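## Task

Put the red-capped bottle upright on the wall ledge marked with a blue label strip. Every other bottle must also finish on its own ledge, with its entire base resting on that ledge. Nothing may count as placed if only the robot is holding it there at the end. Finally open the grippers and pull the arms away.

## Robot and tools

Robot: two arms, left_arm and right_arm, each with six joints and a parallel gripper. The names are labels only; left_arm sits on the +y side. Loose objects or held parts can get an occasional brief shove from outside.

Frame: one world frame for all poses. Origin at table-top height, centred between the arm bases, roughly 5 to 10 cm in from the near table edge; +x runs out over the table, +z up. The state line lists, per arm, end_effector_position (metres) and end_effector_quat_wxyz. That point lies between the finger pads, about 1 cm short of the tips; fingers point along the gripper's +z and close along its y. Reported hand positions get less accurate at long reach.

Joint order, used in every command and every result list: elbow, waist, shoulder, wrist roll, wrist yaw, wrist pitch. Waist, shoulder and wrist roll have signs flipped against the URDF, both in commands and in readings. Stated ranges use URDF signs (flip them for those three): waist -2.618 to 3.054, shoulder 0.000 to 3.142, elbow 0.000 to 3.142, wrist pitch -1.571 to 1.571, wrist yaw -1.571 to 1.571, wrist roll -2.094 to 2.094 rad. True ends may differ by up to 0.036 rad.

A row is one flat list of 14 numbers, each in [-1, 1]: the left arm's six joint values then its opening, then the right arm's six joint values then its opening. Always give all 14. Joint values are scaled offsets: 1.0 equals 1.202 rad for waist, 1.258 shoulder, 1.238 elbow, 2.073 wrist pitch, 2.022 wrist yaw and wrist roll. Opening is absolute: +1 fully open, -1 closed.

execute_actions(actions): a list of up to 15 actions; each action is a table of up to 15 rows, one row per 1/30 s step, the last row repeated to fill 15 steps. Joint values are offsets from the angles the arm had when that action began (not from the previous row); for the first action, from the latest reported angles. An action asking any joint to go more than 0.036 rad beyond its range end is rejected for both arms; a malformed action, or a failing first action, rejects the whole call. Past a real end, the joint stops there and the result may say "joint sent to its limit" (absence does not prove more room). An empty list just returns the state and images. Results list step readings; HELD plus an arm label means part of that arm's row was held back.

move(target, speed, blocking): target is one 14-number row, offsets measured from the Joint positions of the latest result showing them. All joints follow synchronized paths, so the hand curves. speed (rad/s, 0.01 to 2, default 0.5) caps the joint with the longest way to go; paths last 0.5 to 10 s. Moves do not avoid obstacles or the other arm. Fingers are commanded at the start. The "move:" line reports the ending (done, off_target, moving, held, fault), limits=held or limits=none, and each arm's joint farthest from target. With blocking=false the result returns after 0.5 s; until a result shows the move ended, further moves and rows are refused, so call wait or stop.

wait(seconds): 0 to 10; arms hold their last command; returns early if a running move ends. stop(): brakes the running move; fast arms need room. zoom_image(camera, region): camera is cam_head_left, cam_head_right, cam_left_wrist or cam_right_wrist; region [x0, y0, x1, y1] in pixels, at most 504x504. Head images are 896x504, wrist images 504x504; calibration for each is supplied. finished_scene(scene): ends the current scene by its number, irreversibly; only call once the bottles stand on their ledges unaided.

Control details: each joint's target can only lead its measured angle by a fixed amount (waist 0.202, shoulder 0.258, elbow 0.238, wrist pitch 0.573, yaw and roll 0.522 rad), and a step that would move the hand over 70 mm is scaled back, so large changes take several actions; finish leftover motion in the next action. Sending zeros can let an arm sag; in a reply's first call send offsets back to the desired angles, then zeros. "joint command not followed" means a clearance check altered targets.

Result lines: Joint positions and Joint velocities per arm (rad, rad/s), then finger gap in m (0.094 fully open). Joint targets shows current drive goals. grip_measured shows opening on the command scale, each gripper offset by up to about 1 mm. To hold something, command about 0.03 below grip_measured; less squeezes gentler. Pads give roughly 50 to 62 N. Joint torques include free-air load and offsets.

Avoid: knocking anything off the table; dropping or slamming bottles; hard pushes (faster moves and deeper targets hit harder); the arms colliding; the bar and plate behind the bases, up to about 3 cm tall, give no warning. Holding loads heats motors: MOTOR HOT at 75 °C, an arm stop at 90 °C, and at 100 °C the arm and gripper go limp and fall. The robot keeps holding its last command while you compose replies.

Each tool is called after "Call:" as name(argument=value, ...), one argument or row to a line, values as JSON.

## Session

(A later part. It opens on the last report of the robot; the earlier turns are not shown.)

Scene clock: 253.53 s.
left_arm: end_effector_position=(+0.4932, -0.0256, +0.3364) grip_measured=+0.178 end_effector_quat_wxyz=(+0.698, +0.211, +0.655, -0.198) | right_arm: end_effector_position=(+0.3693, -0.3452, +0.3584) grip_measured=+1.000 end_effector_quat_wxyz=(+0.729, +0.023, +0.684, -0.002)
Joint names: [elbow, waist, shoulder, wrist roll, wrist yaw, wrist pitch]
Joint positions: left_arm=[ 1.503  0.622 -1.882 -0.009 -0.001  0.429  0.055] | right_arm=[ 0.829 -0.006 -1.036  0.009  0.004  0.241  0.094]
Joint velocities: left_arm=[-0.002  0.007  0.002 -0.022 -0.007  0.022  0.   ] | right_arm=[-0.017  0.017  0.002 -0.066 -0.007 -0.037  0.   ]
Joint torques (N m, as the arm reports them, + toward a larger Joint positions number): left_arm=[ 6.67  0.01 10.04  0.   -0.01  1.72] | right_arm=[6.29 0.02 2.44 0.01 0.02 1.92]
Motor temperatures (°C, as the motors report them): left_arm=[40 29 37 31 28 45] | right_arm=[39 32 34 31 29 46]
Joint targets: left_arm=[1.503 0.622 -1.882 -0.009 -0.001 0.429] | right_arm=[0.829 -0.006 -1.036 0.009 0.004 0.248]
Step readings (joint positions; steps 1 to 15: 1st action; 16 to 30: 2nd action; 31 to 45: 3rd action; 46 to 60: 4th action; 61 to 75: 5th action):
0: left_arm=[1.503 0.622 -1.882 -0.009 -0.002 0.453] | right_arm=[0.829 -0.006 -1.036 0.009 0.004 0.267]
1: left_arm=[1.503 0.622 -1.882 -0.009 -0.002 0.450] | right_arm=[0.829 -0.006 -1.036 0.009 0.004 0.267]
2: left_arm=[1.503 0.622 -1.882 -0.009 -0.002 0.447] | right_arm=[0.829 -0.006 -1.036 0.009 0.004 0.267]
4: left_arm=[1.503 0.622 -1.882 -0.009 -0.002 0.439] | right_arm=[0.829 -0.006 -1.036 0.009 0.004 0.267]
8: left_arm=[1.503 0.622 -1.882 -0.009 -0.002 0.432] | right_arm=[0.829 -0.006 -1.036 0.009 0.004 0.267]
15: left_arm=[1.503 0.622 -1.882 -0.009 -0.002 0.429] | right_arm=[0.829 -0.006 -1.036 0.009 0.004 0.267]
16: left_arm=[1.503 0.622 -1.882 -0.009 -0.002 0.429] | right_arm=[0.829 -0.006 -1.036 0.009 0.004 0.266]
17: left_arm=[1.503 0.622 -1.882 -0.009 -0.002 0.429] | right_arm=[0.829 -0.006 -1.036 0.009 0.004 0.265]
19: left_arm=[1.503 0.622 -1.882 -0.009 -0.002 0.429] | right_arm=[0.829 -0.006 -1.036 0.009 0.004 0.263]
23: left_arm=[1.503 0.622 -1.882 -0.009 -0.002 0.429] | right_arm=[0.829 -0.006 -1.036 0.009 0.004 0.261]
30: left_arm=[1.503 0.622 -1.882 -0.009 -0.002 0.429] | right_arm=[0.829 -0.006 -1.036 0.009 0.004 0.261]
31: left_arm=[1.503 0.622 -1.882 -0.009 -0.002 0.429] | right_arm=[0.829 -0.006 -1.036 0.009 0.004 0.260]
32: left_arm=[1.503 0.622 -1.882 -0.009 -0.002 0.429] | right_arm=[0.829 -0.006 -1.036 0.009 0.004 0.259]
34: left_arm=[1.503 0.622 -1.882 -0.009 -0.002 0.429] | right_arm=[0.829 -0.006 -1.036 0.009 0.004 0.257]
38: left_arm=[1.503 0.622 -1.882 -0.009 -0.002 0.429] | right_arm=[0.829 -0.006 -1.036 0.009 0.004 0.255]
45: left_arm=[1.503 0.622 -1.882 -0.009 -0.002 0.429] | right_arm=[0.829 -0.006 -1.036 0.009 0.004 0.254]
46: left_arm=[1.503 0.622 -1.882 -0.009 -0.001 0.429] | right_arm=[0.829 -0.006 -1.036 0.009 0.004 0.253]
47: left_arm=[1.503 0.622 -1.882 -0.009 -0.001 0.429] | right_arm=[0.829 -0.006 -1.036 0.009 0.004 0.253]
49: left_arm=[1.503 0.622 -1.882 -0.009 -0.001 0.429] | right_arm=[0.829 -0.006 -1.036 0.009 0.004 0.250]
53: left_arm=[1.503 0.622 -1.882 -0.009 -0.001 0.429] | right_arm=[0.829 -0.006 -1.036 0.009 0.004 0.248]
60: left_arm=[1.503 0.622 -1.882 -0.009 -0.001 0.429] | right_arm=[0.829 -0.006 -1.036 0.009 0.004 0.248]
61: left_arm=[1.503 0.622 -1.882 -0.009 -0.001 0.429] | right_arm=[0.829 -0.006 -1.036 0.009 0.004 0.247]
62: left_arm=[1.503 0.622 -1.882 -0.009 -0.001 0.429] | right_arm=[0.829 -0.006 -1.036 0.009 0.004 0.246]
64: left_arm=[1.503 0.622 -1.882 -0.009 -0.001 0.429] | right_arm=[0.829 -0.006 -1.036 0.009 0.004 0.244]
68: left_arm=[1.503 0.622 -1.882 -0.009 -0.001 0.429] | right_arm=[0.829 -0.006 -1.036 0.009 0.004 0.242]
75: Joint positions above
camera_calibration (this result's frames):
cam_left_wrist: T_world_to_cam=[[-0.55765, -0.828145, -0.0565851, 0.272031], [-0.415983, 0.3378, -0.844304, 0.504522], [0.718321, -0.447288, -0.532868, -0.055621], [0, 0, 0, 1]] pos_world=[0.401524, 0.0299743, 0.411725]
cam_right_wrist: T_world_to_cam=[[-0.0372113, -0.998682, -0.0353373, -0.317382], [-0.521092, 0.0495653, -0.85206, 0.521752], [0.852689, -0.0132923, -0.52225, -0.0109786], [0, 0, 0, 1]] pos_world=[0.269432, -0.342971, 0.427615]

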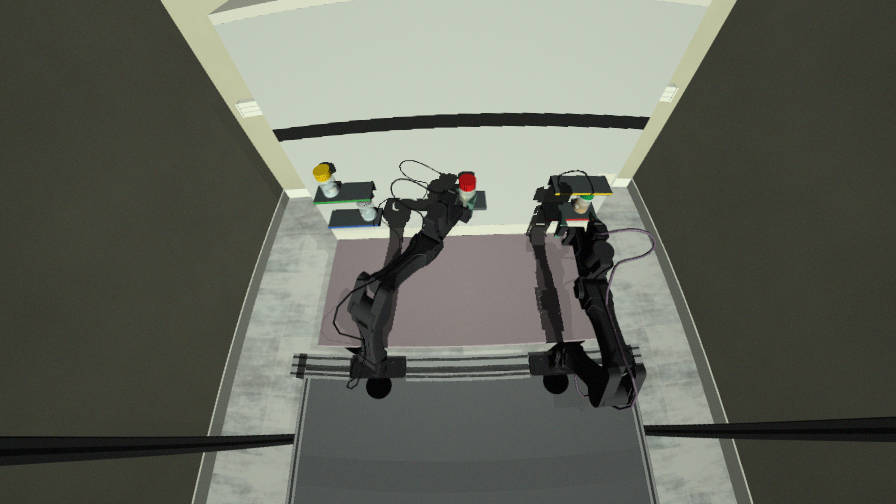

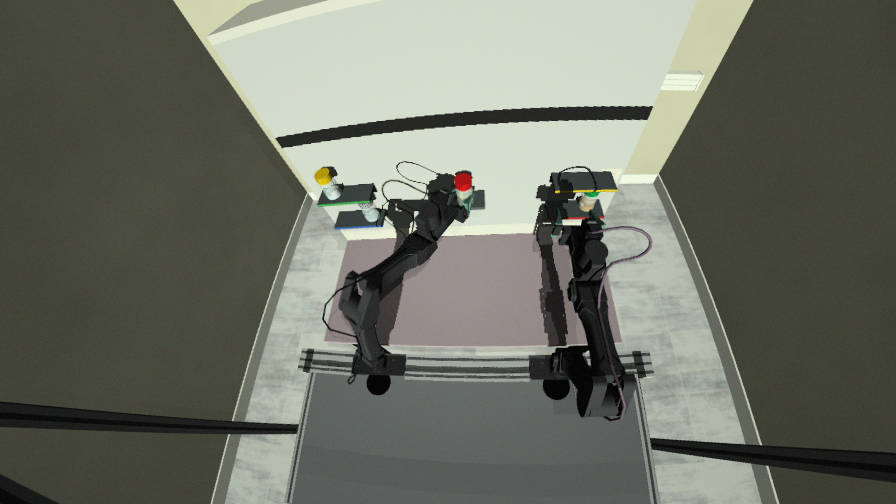

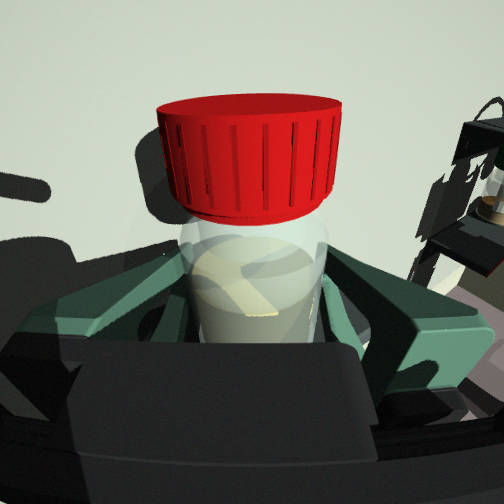

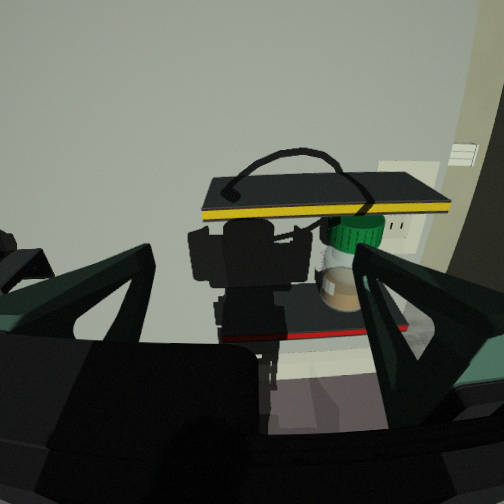

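Call:
move(
  target=[0.03,0,0.10,0,0,-0.02,0.07,0,0,0,0,0,0.012,1],
  speed=0.12,
)

Scene clock: 263.60 s.
left_arm: end_effector_position=(+0.4756, -0.0148, +0.3676) grip_measured=+0.178 end_effector_quat_wxyz=(+0.702, +0.210, +0.651, -0.200) | right_arm: end_effector_position=(+0.3693, -0.3452, +0.3586) grip_measured=+1.000 end_effector_quat_wxyz=(+0.729, +0.023, +0.684, -0.002)
Joint names: [elbow, waist, shoulder, wrist roll, wrist yaw, wrist pitch]
Joint positions: left_arm=[ 1.503  0.622 -1.794 -0.009 -0.001  0.353  0.055] | right_arm=[ 0.829 -0.006 -1.036  0.009  0.004  0.242  0.094]
Joint velocities: left_arm=[-0.007  0.012  0.017 -0.037 -0.022 -0.051  0.001] | right_arm=[ 0.002  0.007  0.002  0.022 -0.007  0.022  0.   ]
Joint torques (N m, as the arm reports them, + toward a larger Joint positions number): left_arm=[ 9.25  0.01 12.31  0.   -0.01  2.05] | right_arm=[ 6.34 -0.02  2.41  0.    0.03  2.13]
Motor temperatures (°C, as the motors report them): left_arm=[40 29 38 31 28 45] | right_arm=[39 32 34 31 29 45]
Joint targets: left_arm=[1.540 0.622 -1.756 -0.009 -0.001 0.387] | right_arm=[0.829 -0.006 -1.036 0.009 0.004 0.266]
move: off_target (left_arm, right_arm); limits=none; left_arm: farthest joint: the shoulder, 0.038 radians from its target (0.126 radians at the start); right_arm: farthest joint: the wrist pitch, 0.024 radians from its target (0.025 radians at the start)
camera_calibration (this result's frames):
cam_left_wrist: T_world_to_cam=[[-0.557337, -0.828353, -0.0566257, 0.272783], [-0.407278, 0.332184, -0.850752, 0.518088], [0.723533, -0.451093, -0.522508, -0.0279035], [0, 0, 0, 1]] pos_world=[0.383227, 0.0412732, 0.441631]
cam_right_wrist: T_world_to_cam=[[-0.0372155, -0.998682, -0.0353433, -0.31738], [-0.520441, 0.0495624, -0.852458, 0.521809], [0.853086, -0.0133306, -0.521599, -0.0112625], [0, 0, 0, 1]] pos_world=[0.269367, -0.342973, 0.427728]

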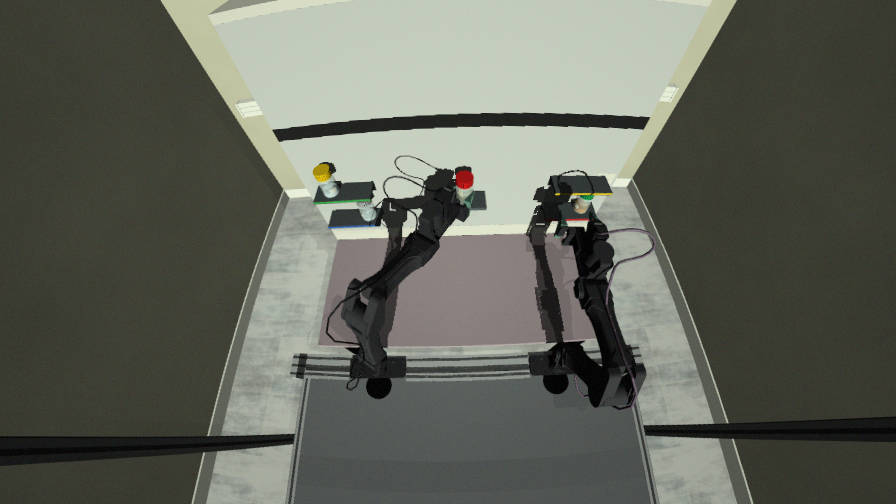

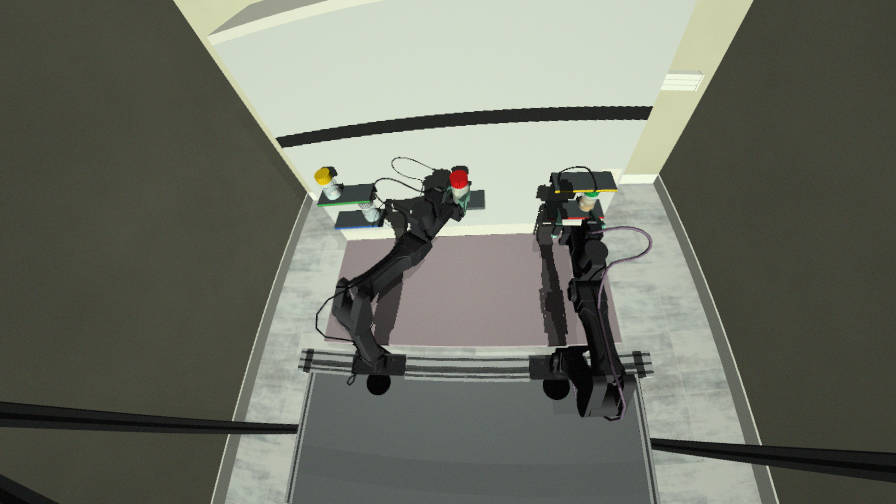

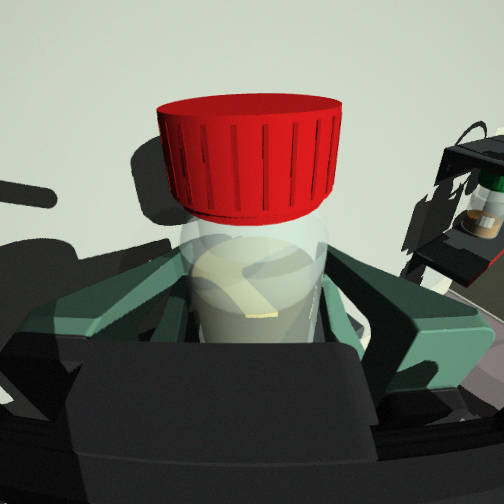

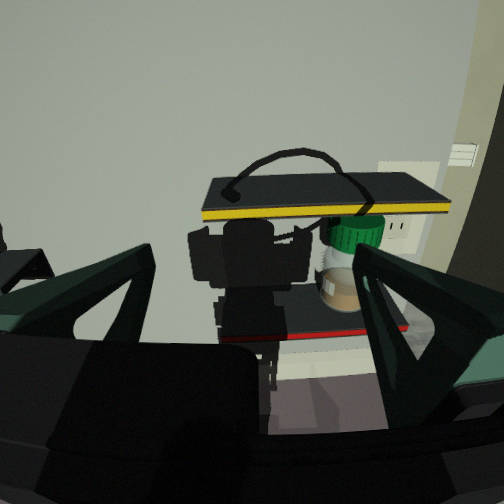

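Call:
move(
  target=[-0.81,-0.27,0.663,0,0,0.114,0.07,0,0,0,0,0,0.012,1],
  speed=0.45,
)

Call:
move(
  target=[0,-0.42,0.02,0,0,0.03,0.07,0,0,0,0,0,0.012,1],
  speed=0.4,
)

Scene clock: 281.97 s.
left_arm: end_effector_position=(+0.3501, +0.2073, +0.2746) grip_measured=+0.178 end_effector_quat_wxyz=(+0.715, +0.108, +0.685, -0.089) | right_arm: end_effector_position=(+0.3693, -0.3452, +0.3588) grip_measured=+1.000 end_effector_quat_wxyz=(+0.730, +0.023, +0.683, -0.002)
Joint names: [elbow, waist, shoulder, wrist roll, wrist yaw, wrist pitch]
Joint positions: left_arm=[ 0.498  0.311 -0.993 -0.009  0.001  0.522  0.055] | right_arm=[ 0.829 -0.006 -1.036  0.009  0.004  0.243  0.094]
Joint velocities: left_arm=[ 0.002  0.017  0.002  0.007 -0.066  0.051  0.   ] | right_arm=[-0.002 -0.017 -0.022  0.022 -0.022 -0.051  0.   ]
Joint torques (N m, as the arm reports them, + toward a larger Joint positions number): left_arm=[ 6.69 -1.14  4.8   0.   -0.03  2.35] | right_arm=[ 6.38 -0.03  2.43  0.01  0.03  2.13]
Motor temperatures (°C, as the motors report them): left_arm=[42 29 40 31 28 47] | right_arm=[39 32 34 31 29 46]
Joint targets: left_arm=[0.500 0.298 -0.960 -0.009 -0.001 0.589] | right_arm=[0.829 -0.006 -1.036 0.009 0.004 0.267]
move: off_target (left_arm, right_arm); limits=none; left_arm: farthest joint: the wrist pitch, 0.067 radians from its target (0.237 radians at the start); right_arm: farthest joint: the wrist pitch, 0.024 radians from its target (0.025 radians at the start)
camera_calibration (this result's frames):
cam_left_wrist: T_world_to_cam=[[-0.279748, -0.958525, -0.0545123, 0.310731], [-0.510585, 0.196619, -0.837045, 0.374552], [0.813046, -0.206328, -0.544412, 0.0384488], [0, 0, 0, 1]] pos_world=[0.246906, 0.232132, 0.351388]
cam_right_wrist: T_world_to_cam=[[-0.0372197, -0.998682, -0.0353492, -0.317377], [-0.519789, 0.0495595, -0.852856, 0.521865], [0.853483, -0.0133689, -0.520949, -0.0115466], [0, 0, 0, 1]] pos_world=[0.269302, -0.342976, 0.427841]

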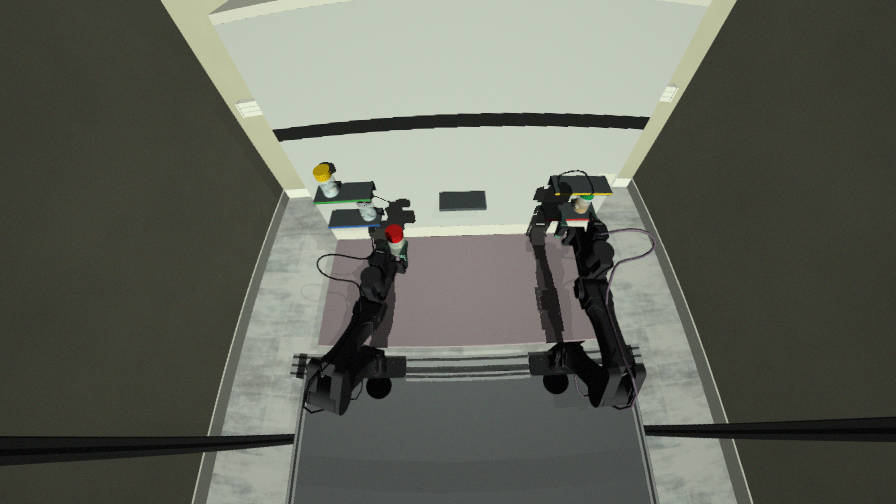

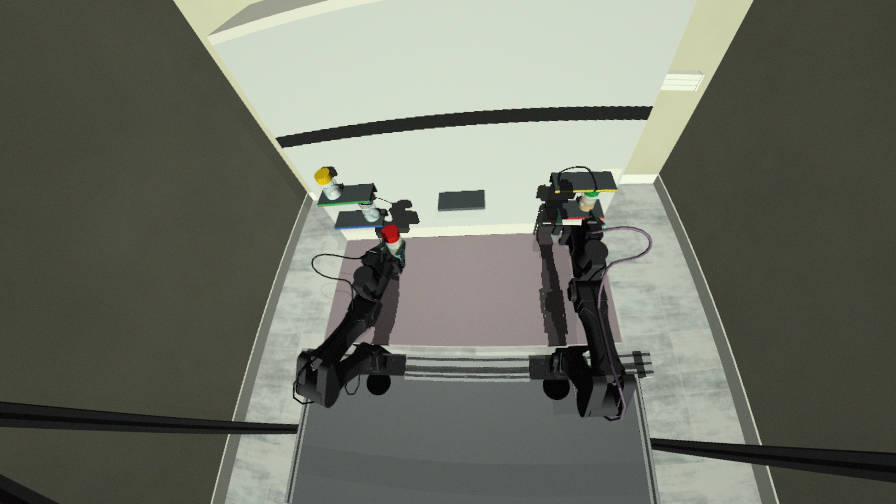

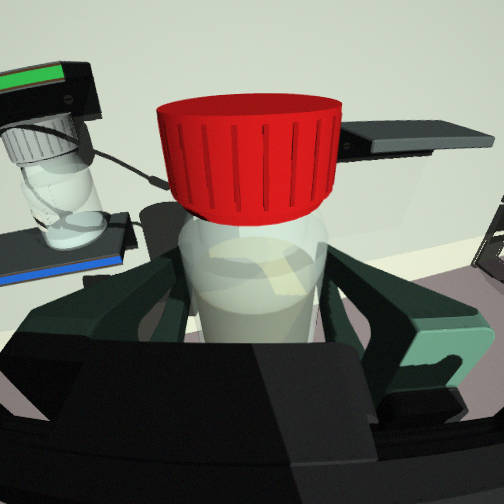

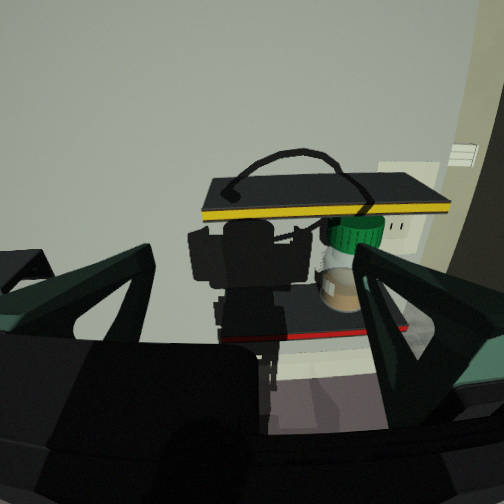

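Scene clock: 283.67 s.
left_arm: end_effector_position=(+0.3552, +0.3875, +0.2771) grip_measured=+0.178 end_effector_quat_wxyz=(+0.717, -0.066, +0.688, +0.086) | right_arm: end_effector_position=(+0.3693, -0.3452, +0.3590) grip_measured=+1.000 end_effector_quat_wxyz=(+0.730, +0.023, +0.683, -0.002)
Joint names: [elbow, waist, shoulder, wrist roll, wrist yaw, wrist pitch]
Joint positions: left_arm=[ 0.498 -0.184 -0.993 -0.009  0.002  0.518  0.055] | right_arm=[ 0.829 -0.006 -1.036  0.009  0.004  0.243  0.094]
Joint velocities: left_arm=[-0.002 -0.007  0.002  0.007 -0.051 -0.037  0.   ] | right_arm=[ 0.002  0.007  0.002  0.022 -0.007  0.007  0.   ]
Joint torques (N m, as the arm reports them, + toward a larger Joint positions number): left_arm=[ 6.57 -0.93  4.19  0.   -0.02  2.34] | right_arm=[ 6.3   0.03  2.43 -0.01  0.02  2.12]
Motor temperatures (°C, as the motors report them): left_arm=[41 29 40 31 28 47] | right_arm=[39 32 34 31 29 46]
Joint targets: left_arm=[0.498 -0.195 -0.968 -0.009 0.001 0.584] | right_arm=[0.829 -0.006 -1.036 0.009 0.004 0.268]
move: off_target (left_arm, right_arm); limits=none; left_arm: farthest joint: the wrist pitch, 0.066 radians from its target (0.062 radians at the start); right_arm: farthest joint: the wrist pitch, 0.024 radians from its target (0.025 radians at the start)
camera_calibration (this result's frames):
cam_left_wrist: T_world_to_cam=[[0.208478, -0.976912, -0.0466885, 0.316577], [-0.53695, -0.074427, -0.840325, 0.459138], [0.817448, 0.200259, -0.540069, -0.087453], [0, 0, 0, 1]] pos_world=[0.252023, 0.360954, 0.353375]
cam_right_wrist: T_world_to_cam=[[-0.0372239, -0.998681, -0.0353552, -0.317374], [-0.519138, 0.0495566, -0.853253, 0.521921], [0.853879, -0.0134071, -0.520298, -0.0118306], [0, 0, 0, 1]] pos_world=[0.269237, -0.342979, 0.427954]

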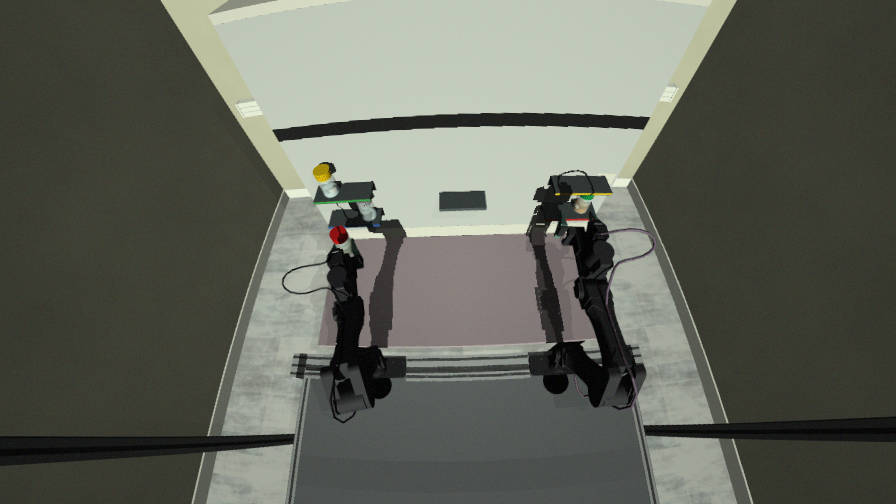

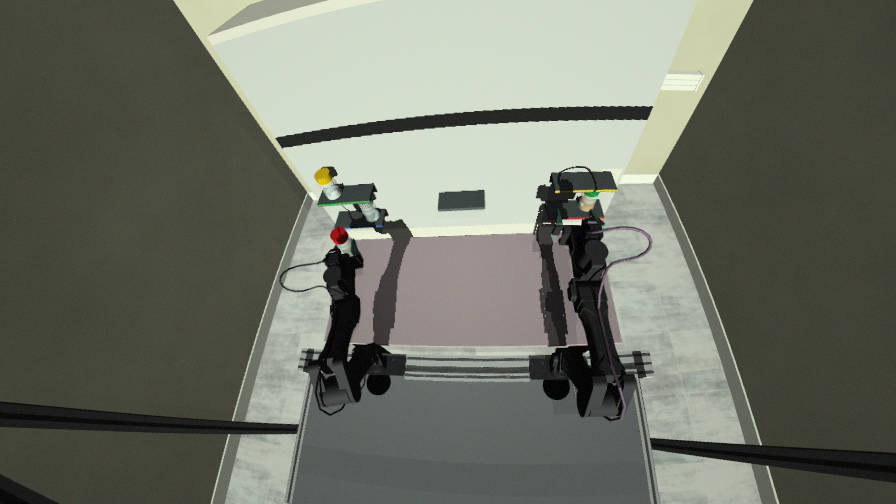

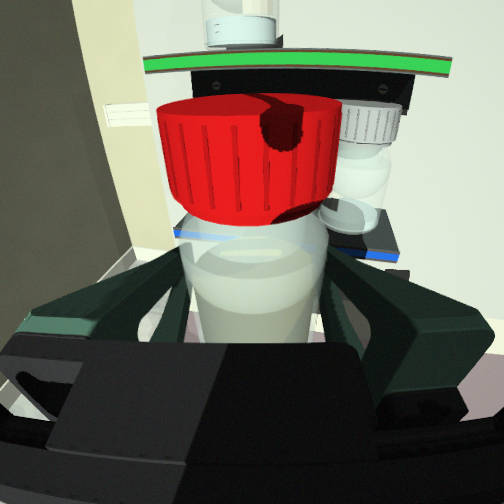

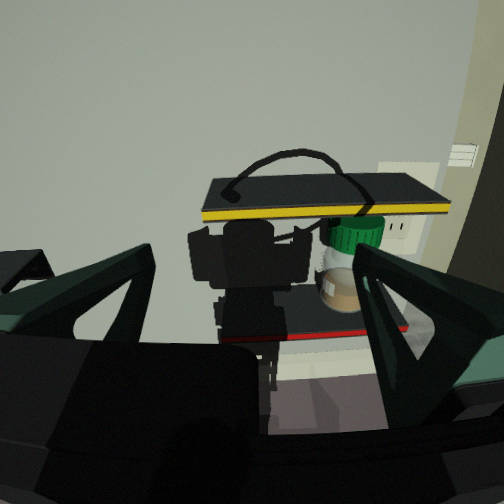

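Call:
move(
  target=[0.162,-0.027,-0.234,0,0,0.10,0.07,0,0,0,0,0,0.012,1],
  speed=0.15,
)

Call:
zoom_image(
  camera="cam_head_left",
  region=[300,150,410,250],
)

Scene clock: 302.60 s.
left_arm: end_effector_position=(+0.4109, +0.4080, +0.2775) grip_measured=+0.178 end_effector_quat_wxyz=(+0.717, -0.072, +0.687, +0.093) | right_arm: end_effector_position=(+0.3693, -0.3452, +0.3592) grip_measured=+1.000 end_effector_quat_wxyz=(+0.730, +0.023, +0.683, -0.002)
Joint names: [elbow, waist, shoulder, wrist roll, wrist yaw, wrist pitch]
Joint positions: left_arm=[ 0.652 -0.203 -1.286 -0.009  0.002  0.659  0.055] | right_arm=[ 0.829 -0.006 -1.036  0.009  0.004  0.244  0.094]
Joint velocities: left_arm=[-0.012 -0.012 -0.007  0.022  0.007  0.007  0.   ] | right_arm=[ 0.002  0.007 -0.007  0.051  0.007  0.066  0.   ]
Joint torques (N m, as the arm reports them, + toward a larger Joint positions number): left_arm=[ 9.58 -1.2   4.35 -0.01 -0.01  2.36] | right_arm=[6.34 0.03 2.46 0.   0.04 2.13]
Motor temperatures (°C, as the motors report them): left_arm=[41 29 35 31 28 49] | right_arm=[39 32 34 31 29 46]
Joint targets: left_arm=[0.699 -0.217 -1.287 -0.009 0.002 0.725] | right_arm=[0.829 -0.006 -1.036 0.009 0.004 0.268]
move: off_target (left_arm, right_arm); limits=none; left_arm: farthest joint: the wrist pitch, 0.067 radians from its target (0.207 radians at the start); right_arm: farthest joint: the wrist pitch, 0.024 radians from its target (0.024 radians at the start)
camera_calibration (this result's frames):
cam_left_wrist: T_world_to_cam=[[0.226735, -0.972855, -0.0463082, 0.315729], [-0.534528, -0.0845506, -0.840911, 0.494219], [0.814169, 0.215417, -0.539189, -0.142012], [0, 0, 0, 1]] pos_world=[0.308209, 0.379537, 0.353644]
cam_right_wrist: T_world_to_cam=[[-0.0372281, -0.998681, -0.0353612, -0.317371], [-0.518486, 0.0495537, -0.853649, 0.521977], [0.854275, -0.0134454, -0.519647, -0.0121147], [0, 0, 0, 1]] pos_world=[0.269172, -0.342982, 0.428067]

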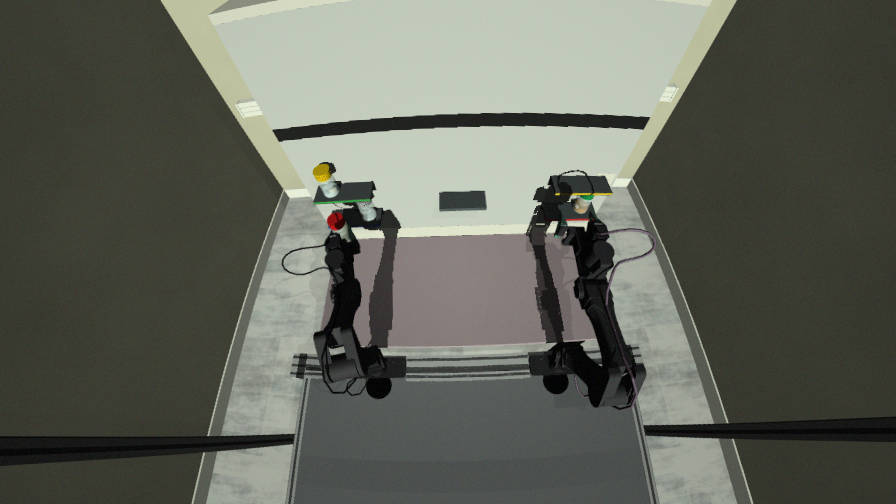

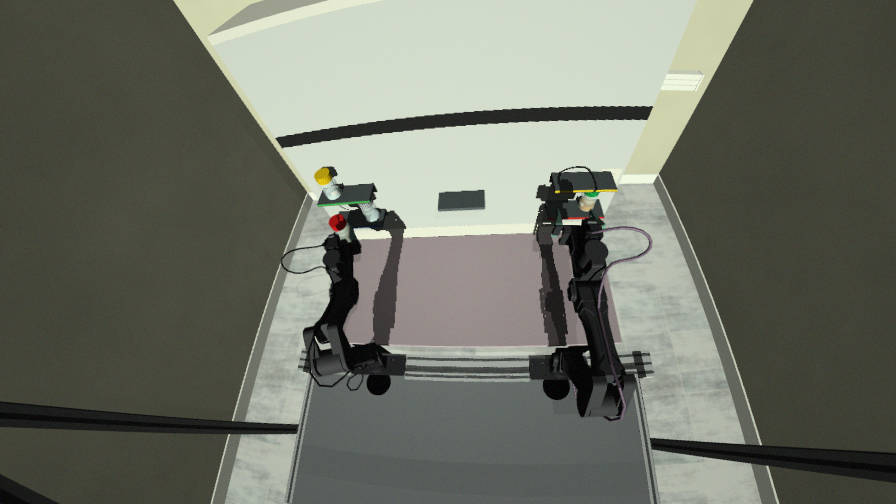

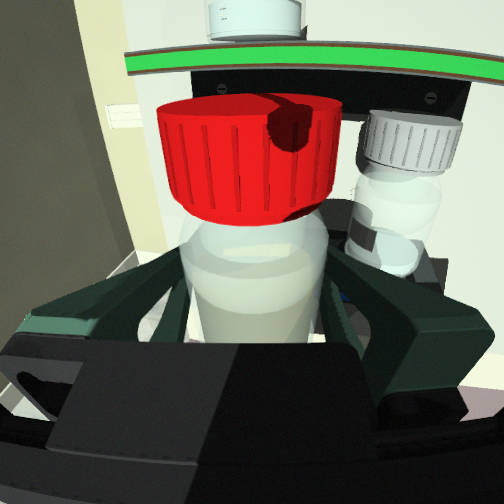

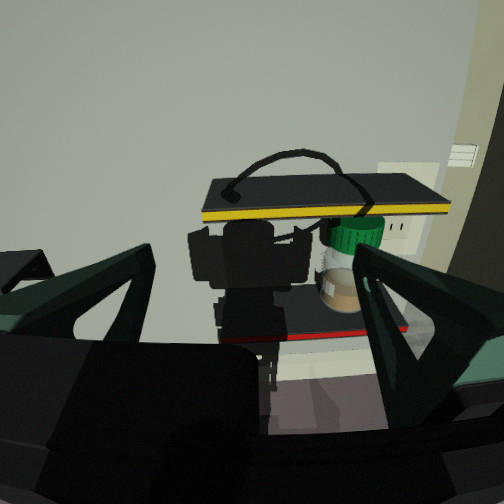

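Region (300, 150, 410, 250) of cam_head_left's 896x504 image, scaled by 4.582, with more detail than that image has; it fills the top 458 rows of this view, and the rest is white.

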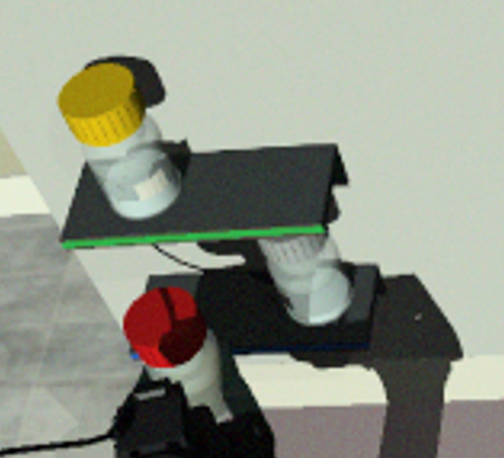

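Call:
move(
  target=[0.238,-0.008,-0.224,0,0,0.049,0.07,0,0,0,0,0,0.012,1],
  speed=0.1,
)

Call:
zoom_image(
  camera="cam_head_left",
  region=[300,150,410,250],
)

Scene clock: 321.97 s.
left_arm: end_effector_position=(+0.4792, +0.4244, +0.2811) grip_measured=+0.178 end_effector_quat_wxyz=(+0.717, -0.072, +0.688, +0.093) | right_arm: end_effector_position=(+0.3693, -0.3452, +0.3594) grip_measured=+1.000 end_effector_quat_wxyz=(+0.731, +0.023, +0.682, -0.002)
Joint names: [elbow, waist, shoulder, wrist roll, wrist yaw, wrist pitch]
Joint positions: left_arm=[ 0.9   -0.203 -1.57  -0.009  0.002  0.694  0.055] | right_arm=[ 0.829 -0.006 -1.036  0.009  0.004  0.245  0.094]
Joint velocities: left_arm=[-0.032 -0.012  0.002  0.095 -0.037 -0.022  0.001] | right_arm=[ 0.002  0.002  0.002  0.081  0.007 -0.037  0.   ]
Joint torques (N m, as the arm reports them, + toward a larger Joint positions number): left_arm=[ 9.49 -0.85  7.01  0.   -0.01  2.34] | right_arm=[6.34 0.   2.48 0.01 0.02 2.13]
Motor temperatures (°C, as the motors report them): left_arm=[43 29 35 31 28 50] | right_arm=[39 32 33 31 29 46]
Joint targets: left_arm=[0.946 -0.212 -1.568 -0.009 0.002 0.760] | right_arm=[0.829 -0.006 -1.036 0.009 0.004 0.269]
move: off_target (left_arm, right_arm); limits=none; left_arm: farthest joint: the wrist pitch, 0.067 radians from its target (0.102 radians at the start); right_arm: farthest joint: the wrist pitch, 0.024 radians from its target (0.025 radians at the start)
camera_calibration (this result's frames):
cam_left_wrist: T_world_to_cam=[[0.226713, -0.97286, -0.0463027, 0.316355], [-0.535151, -0.0847069, -0.840499, 0.535385], [0.813766, 0.215331, -0.539831, -0.198804], [0, 0, 0, 1]] pos_world=[0.37657, 0.395929, 0.357318]
cam_right_wrist: T_world_to_cam=[[-0.0372322, -0.998681, -0.0353672, -0.317369], [-0.517834, 0.0495507, -0.854045, 0.522032], [0.854671, -0.0134837, -0.518996, -0.0123989], [0, 0, 0, 1]] pos_world=[0.269107, -0.342984, 0.42818]

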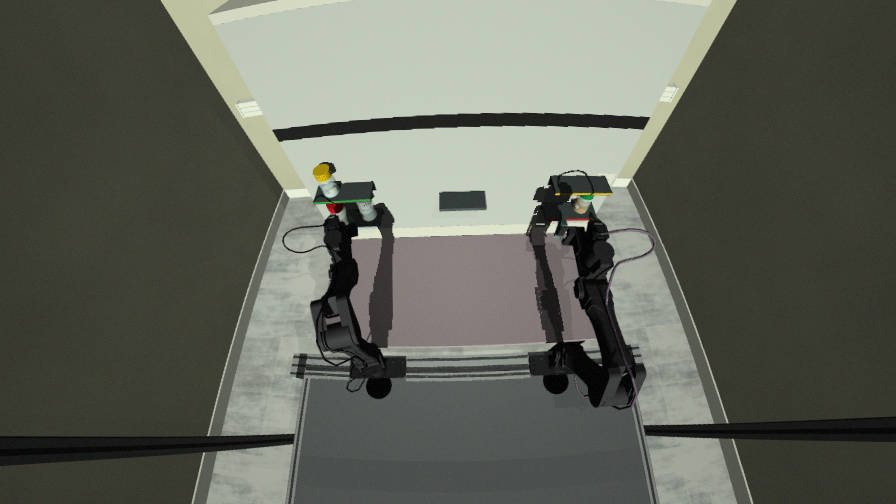

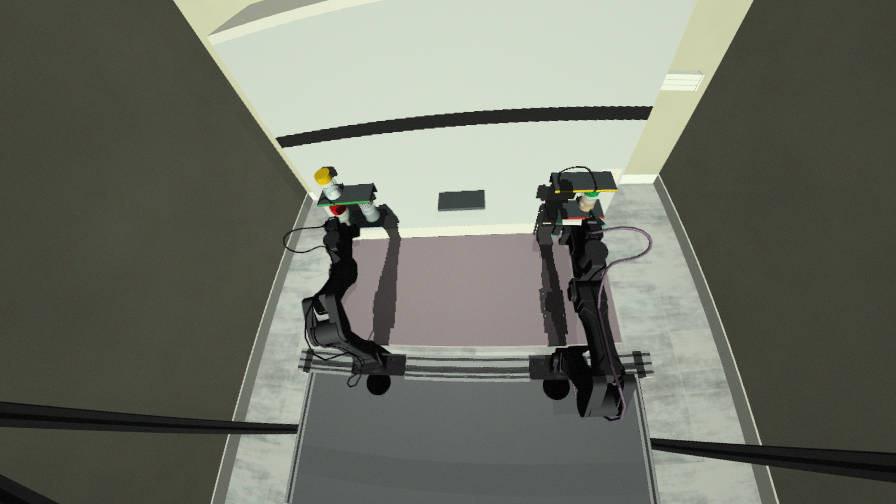

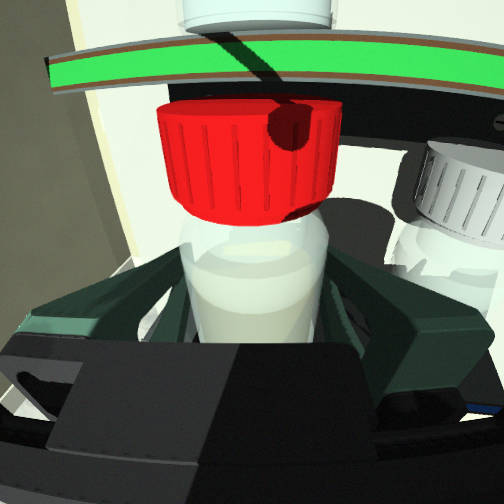

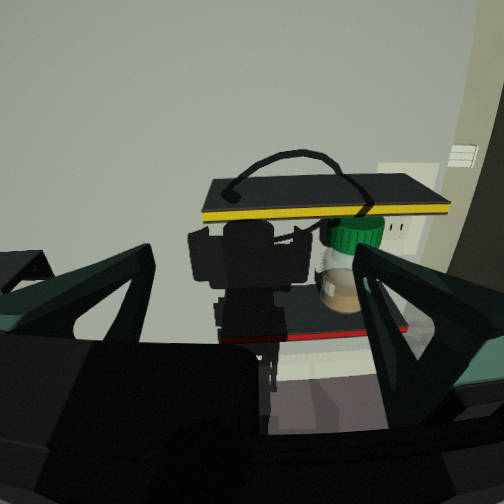

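Region (300, 150, 410, 250) of cam_head_left's 896x504 image, scaled by 4.582, with more detail than that image has; it fills the top 458 rows of this view, and the rest is white.

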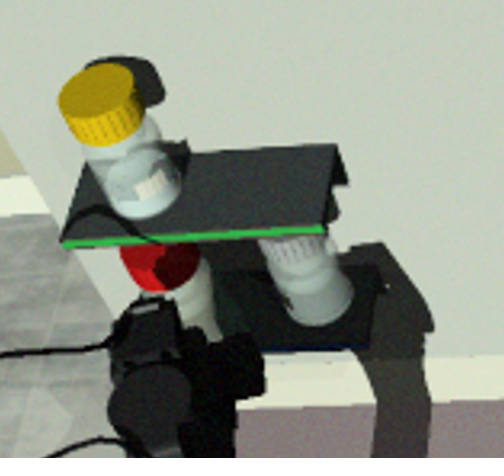

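Call:
move(
  target=[0.078,-0.008,-0.056,0,0,0.042,0.07,0,0,0,0,0,0.012,1],
  speed=0.05,
)

Scene clock: 333.20 s.
left_arm: end_effector_position=(+0.4956, +0.4284, +0.2753) grip_measured=+0.178 end_effector_quat_wxyz=(+0.716, -0.072, +0.688, +0.093) | right_arm: end_effector_position=(+0.3692, -0.3453, +0.3596) grip_measured=+1.000 end_effector_quat_wxyz=(+0.731, +0.023, +0.682, -0.002)
Joint names: [elbow, waist, shoulder, wrist roll, wrist yaw, wrist pitch]
Joint positions: left_arm=[ 0.95  -0.203 -1.643 -0.009  0.002  0.714  0.055] | right_arm=[ 0.829 -0.006 -1.036  0.009  0.004  0.246  0.094]
Joint velocities: left_arm=[ 0.007  0.022  0.017  0.022  0.007 -0.066 -0.   ] | right_arm=[-0.007 -0.017  0.017 -0.037  0.051 -0.051  0.   ]
Joint torques (N m, as the arm reports them, + toward a larger Joint positions number): left_arm=[ 9.43 -0.85  7.62  0.   -0.01  2.36] | right_arm=[ 6.34 -0.07  2.49  0.    0.01  2.12]
Motor temperatures (°C, as the motors report them): left_arm=[44 29 35 31 28 51] | right_arm=[39 32 33 31 29 46]
Joint targets: left_arm=[0.997 -0.212 -1.641 -0.009 0.002 0.781] | right_arm=[0.829 -0.006 -1.036 0.009 0.004 0.270]
move: off_target (left_arm, right_arm); limits=none; left_arm: farthest joint: the wrist pitch, 0.067 radians from its target (0.087 radians at the start); right_arm: farthest joint: the wrist pitch, 0.024 radians from its target (0.025 radians at the start)
camera_calibration (this result's frames):
cam_left_wrist: T_world_to_cam=[[0.226667, -0.972872, -0.0462917, 0.316323], [-0.536395, -0.0850194, -0.839674, 0.540177], [0.812959, 0.215157, -0.541115, -0.21528], [0, 0, 0, 1]] pos_world=[0.393062, 0.399986, 0.351724]
cam_right_wrist: T_world_to_cam=[[-0.0372364, -0.99868, -0.0353732, -0.317366], [-0.517181, 0.0495477, -0.85444, 0.522088], [0.855065, -0.013522, -0.518344, -0.0126831], [0, 0, 0, 1]] pos_world=[0.269041, -0.342987, 0.428292]

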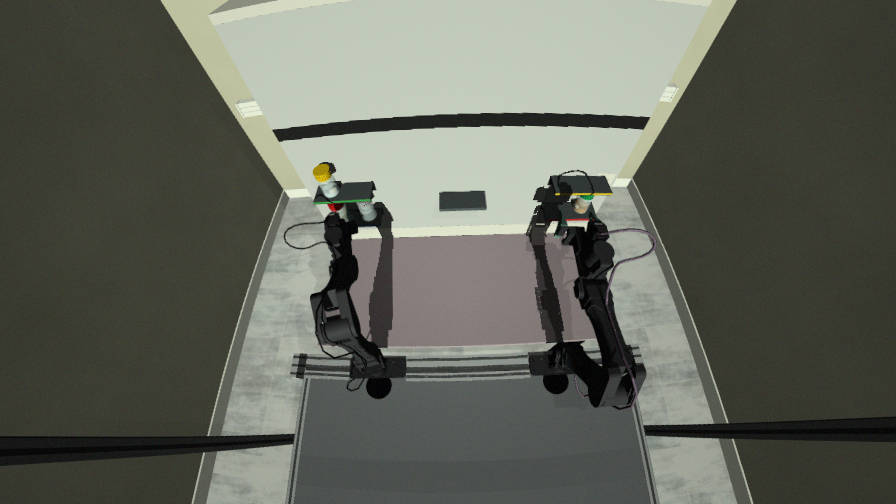

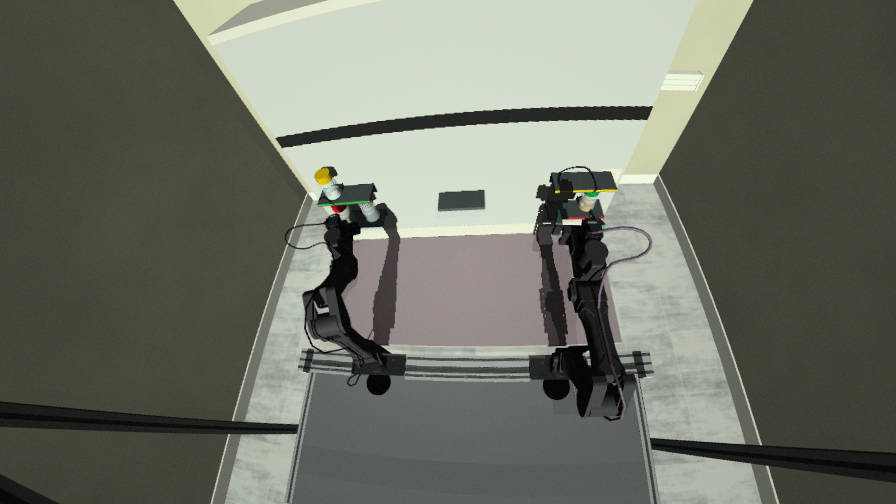

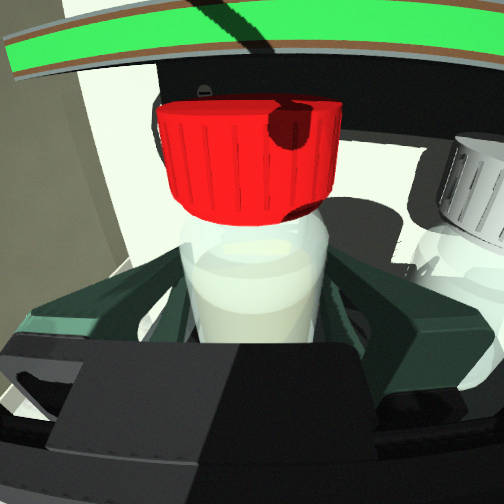

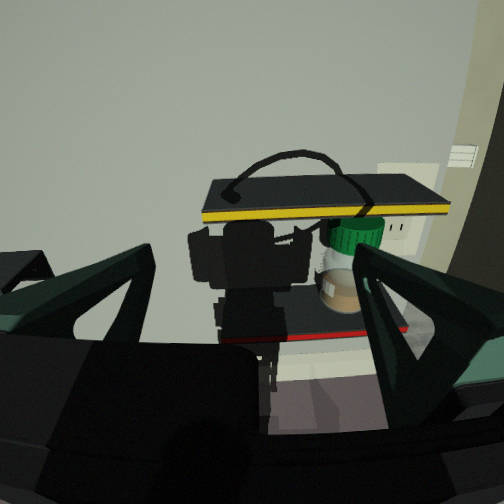

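Call:
move(
  target=[-0.032,-0.008,0,0,0,0.05,0.07,0,0,0,0,0,0.012,1],
  speed=0.05,
)

Scene clock: 339.87 s.
left_arm: end_effector_position=(+0.4916, +0.4276, +0.2667) grip_measured=+0.178 end_effector_quat_wxyz=(+0.716, -0.072, +0.688, +0.093) | right_arm: end_effector_position=(+0.3692, -0.3453, +0.3598) grip_measured=+1.000 end_effector_quat_wxyz=(+0.731, +0.023, +0.682, -0.002)
Joint names: [elbow, waist, shoulder, wrist roll, wrist yaw, wrist pitch]
Joint positions: left_arm=[ 0.913 -0.203 -1.643 -0.009  0.002  0.751  0.055] | right_arm=[ 0.829 -0.006 -1.036  0.009  0.004  0.247  0.094]
Joint velocities: left_arm=[ 0.002 -0.007  0.007 -0.066  0.007  0.022  0.   ] | right_arm=[-0.012  0.002  0.012  0.066  0.037  0.051  0.   ]
Joint torques (N m, as the arm reports them, + toward a larger Joint positions number): left_arm=[ 6.   -0.85  7.36  0.   -0.01  2.36] | right_arm=[6.36 0.03 2.43 0.01 0.03 2.16]
Motor temperatures (°C, as the motors report them): left_arm=[43 29 36 31 28 51] | right_arm=[39 32 33 31 29 46]
Joint targets: left_arm=[0.911 -0.212 -1.643 -0.009 0.002 0.818] | right_arm=[0.829 -0.006 -1.036 0.009 0.004 0.271]
move: off_target (left_arm, right_arm); limits=none; left_arm: farthest joint: the wrist pitch, 0.066 radians from its target (0.103 radians at the start); right_arm: farthest joint: the wrist pitch, 0.024 radians from its target (0.025 radians at the start)
camera_calibration (this result's frames):
cam_left_wrist: T_world_to_cam=[[0.226655, -0.972874, -0.046289, 0.316034], [-0.536706, -0.0850975, -0.839467, 0.530876], [0.812757, 0.215113, -0.541435, -0.216279], [0, 0, 0, 1]] pos_world=[0.389075, 0.399162, 0.343181]
cam_right_wrist: T_world_to_cam=[[-0.0372406, -0.99868, -0.0353792, -0.317363], [-0.516529, 0.0495446, -0.854835, 0.522143], [0.85546, -0.0135602, -0.517692, -0.0129673], [0, 0, 0, 1]] pos_world=[0.268976, -0.34299, 0.428405]

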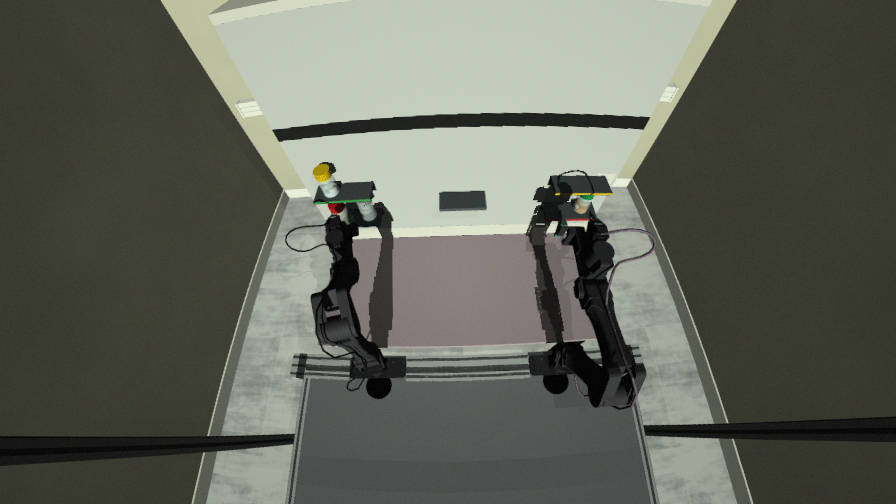

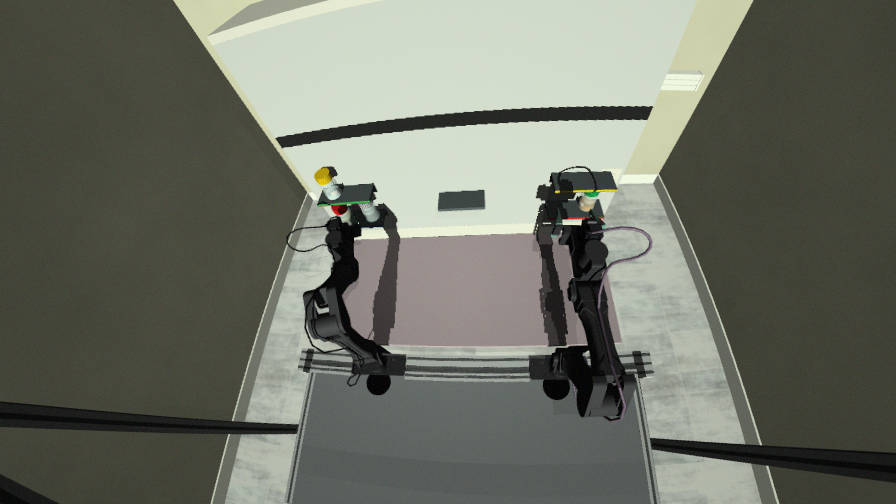

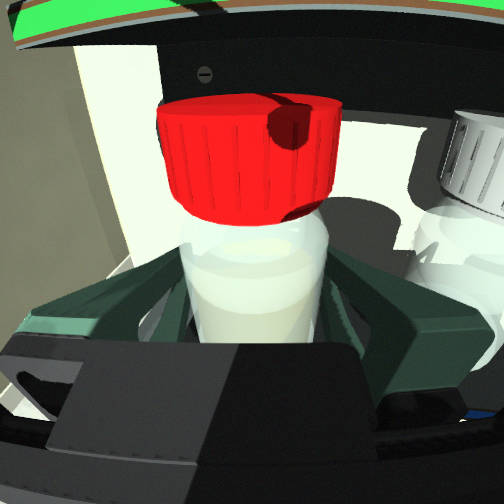

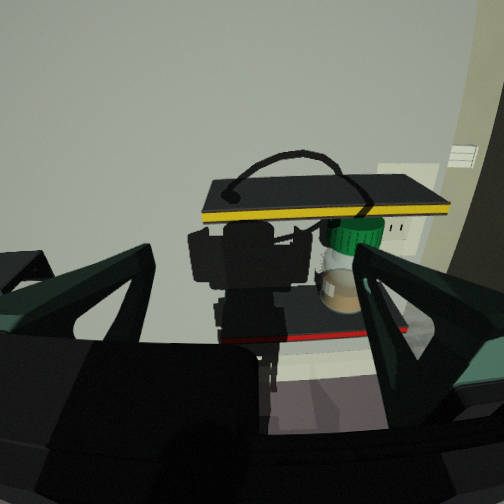

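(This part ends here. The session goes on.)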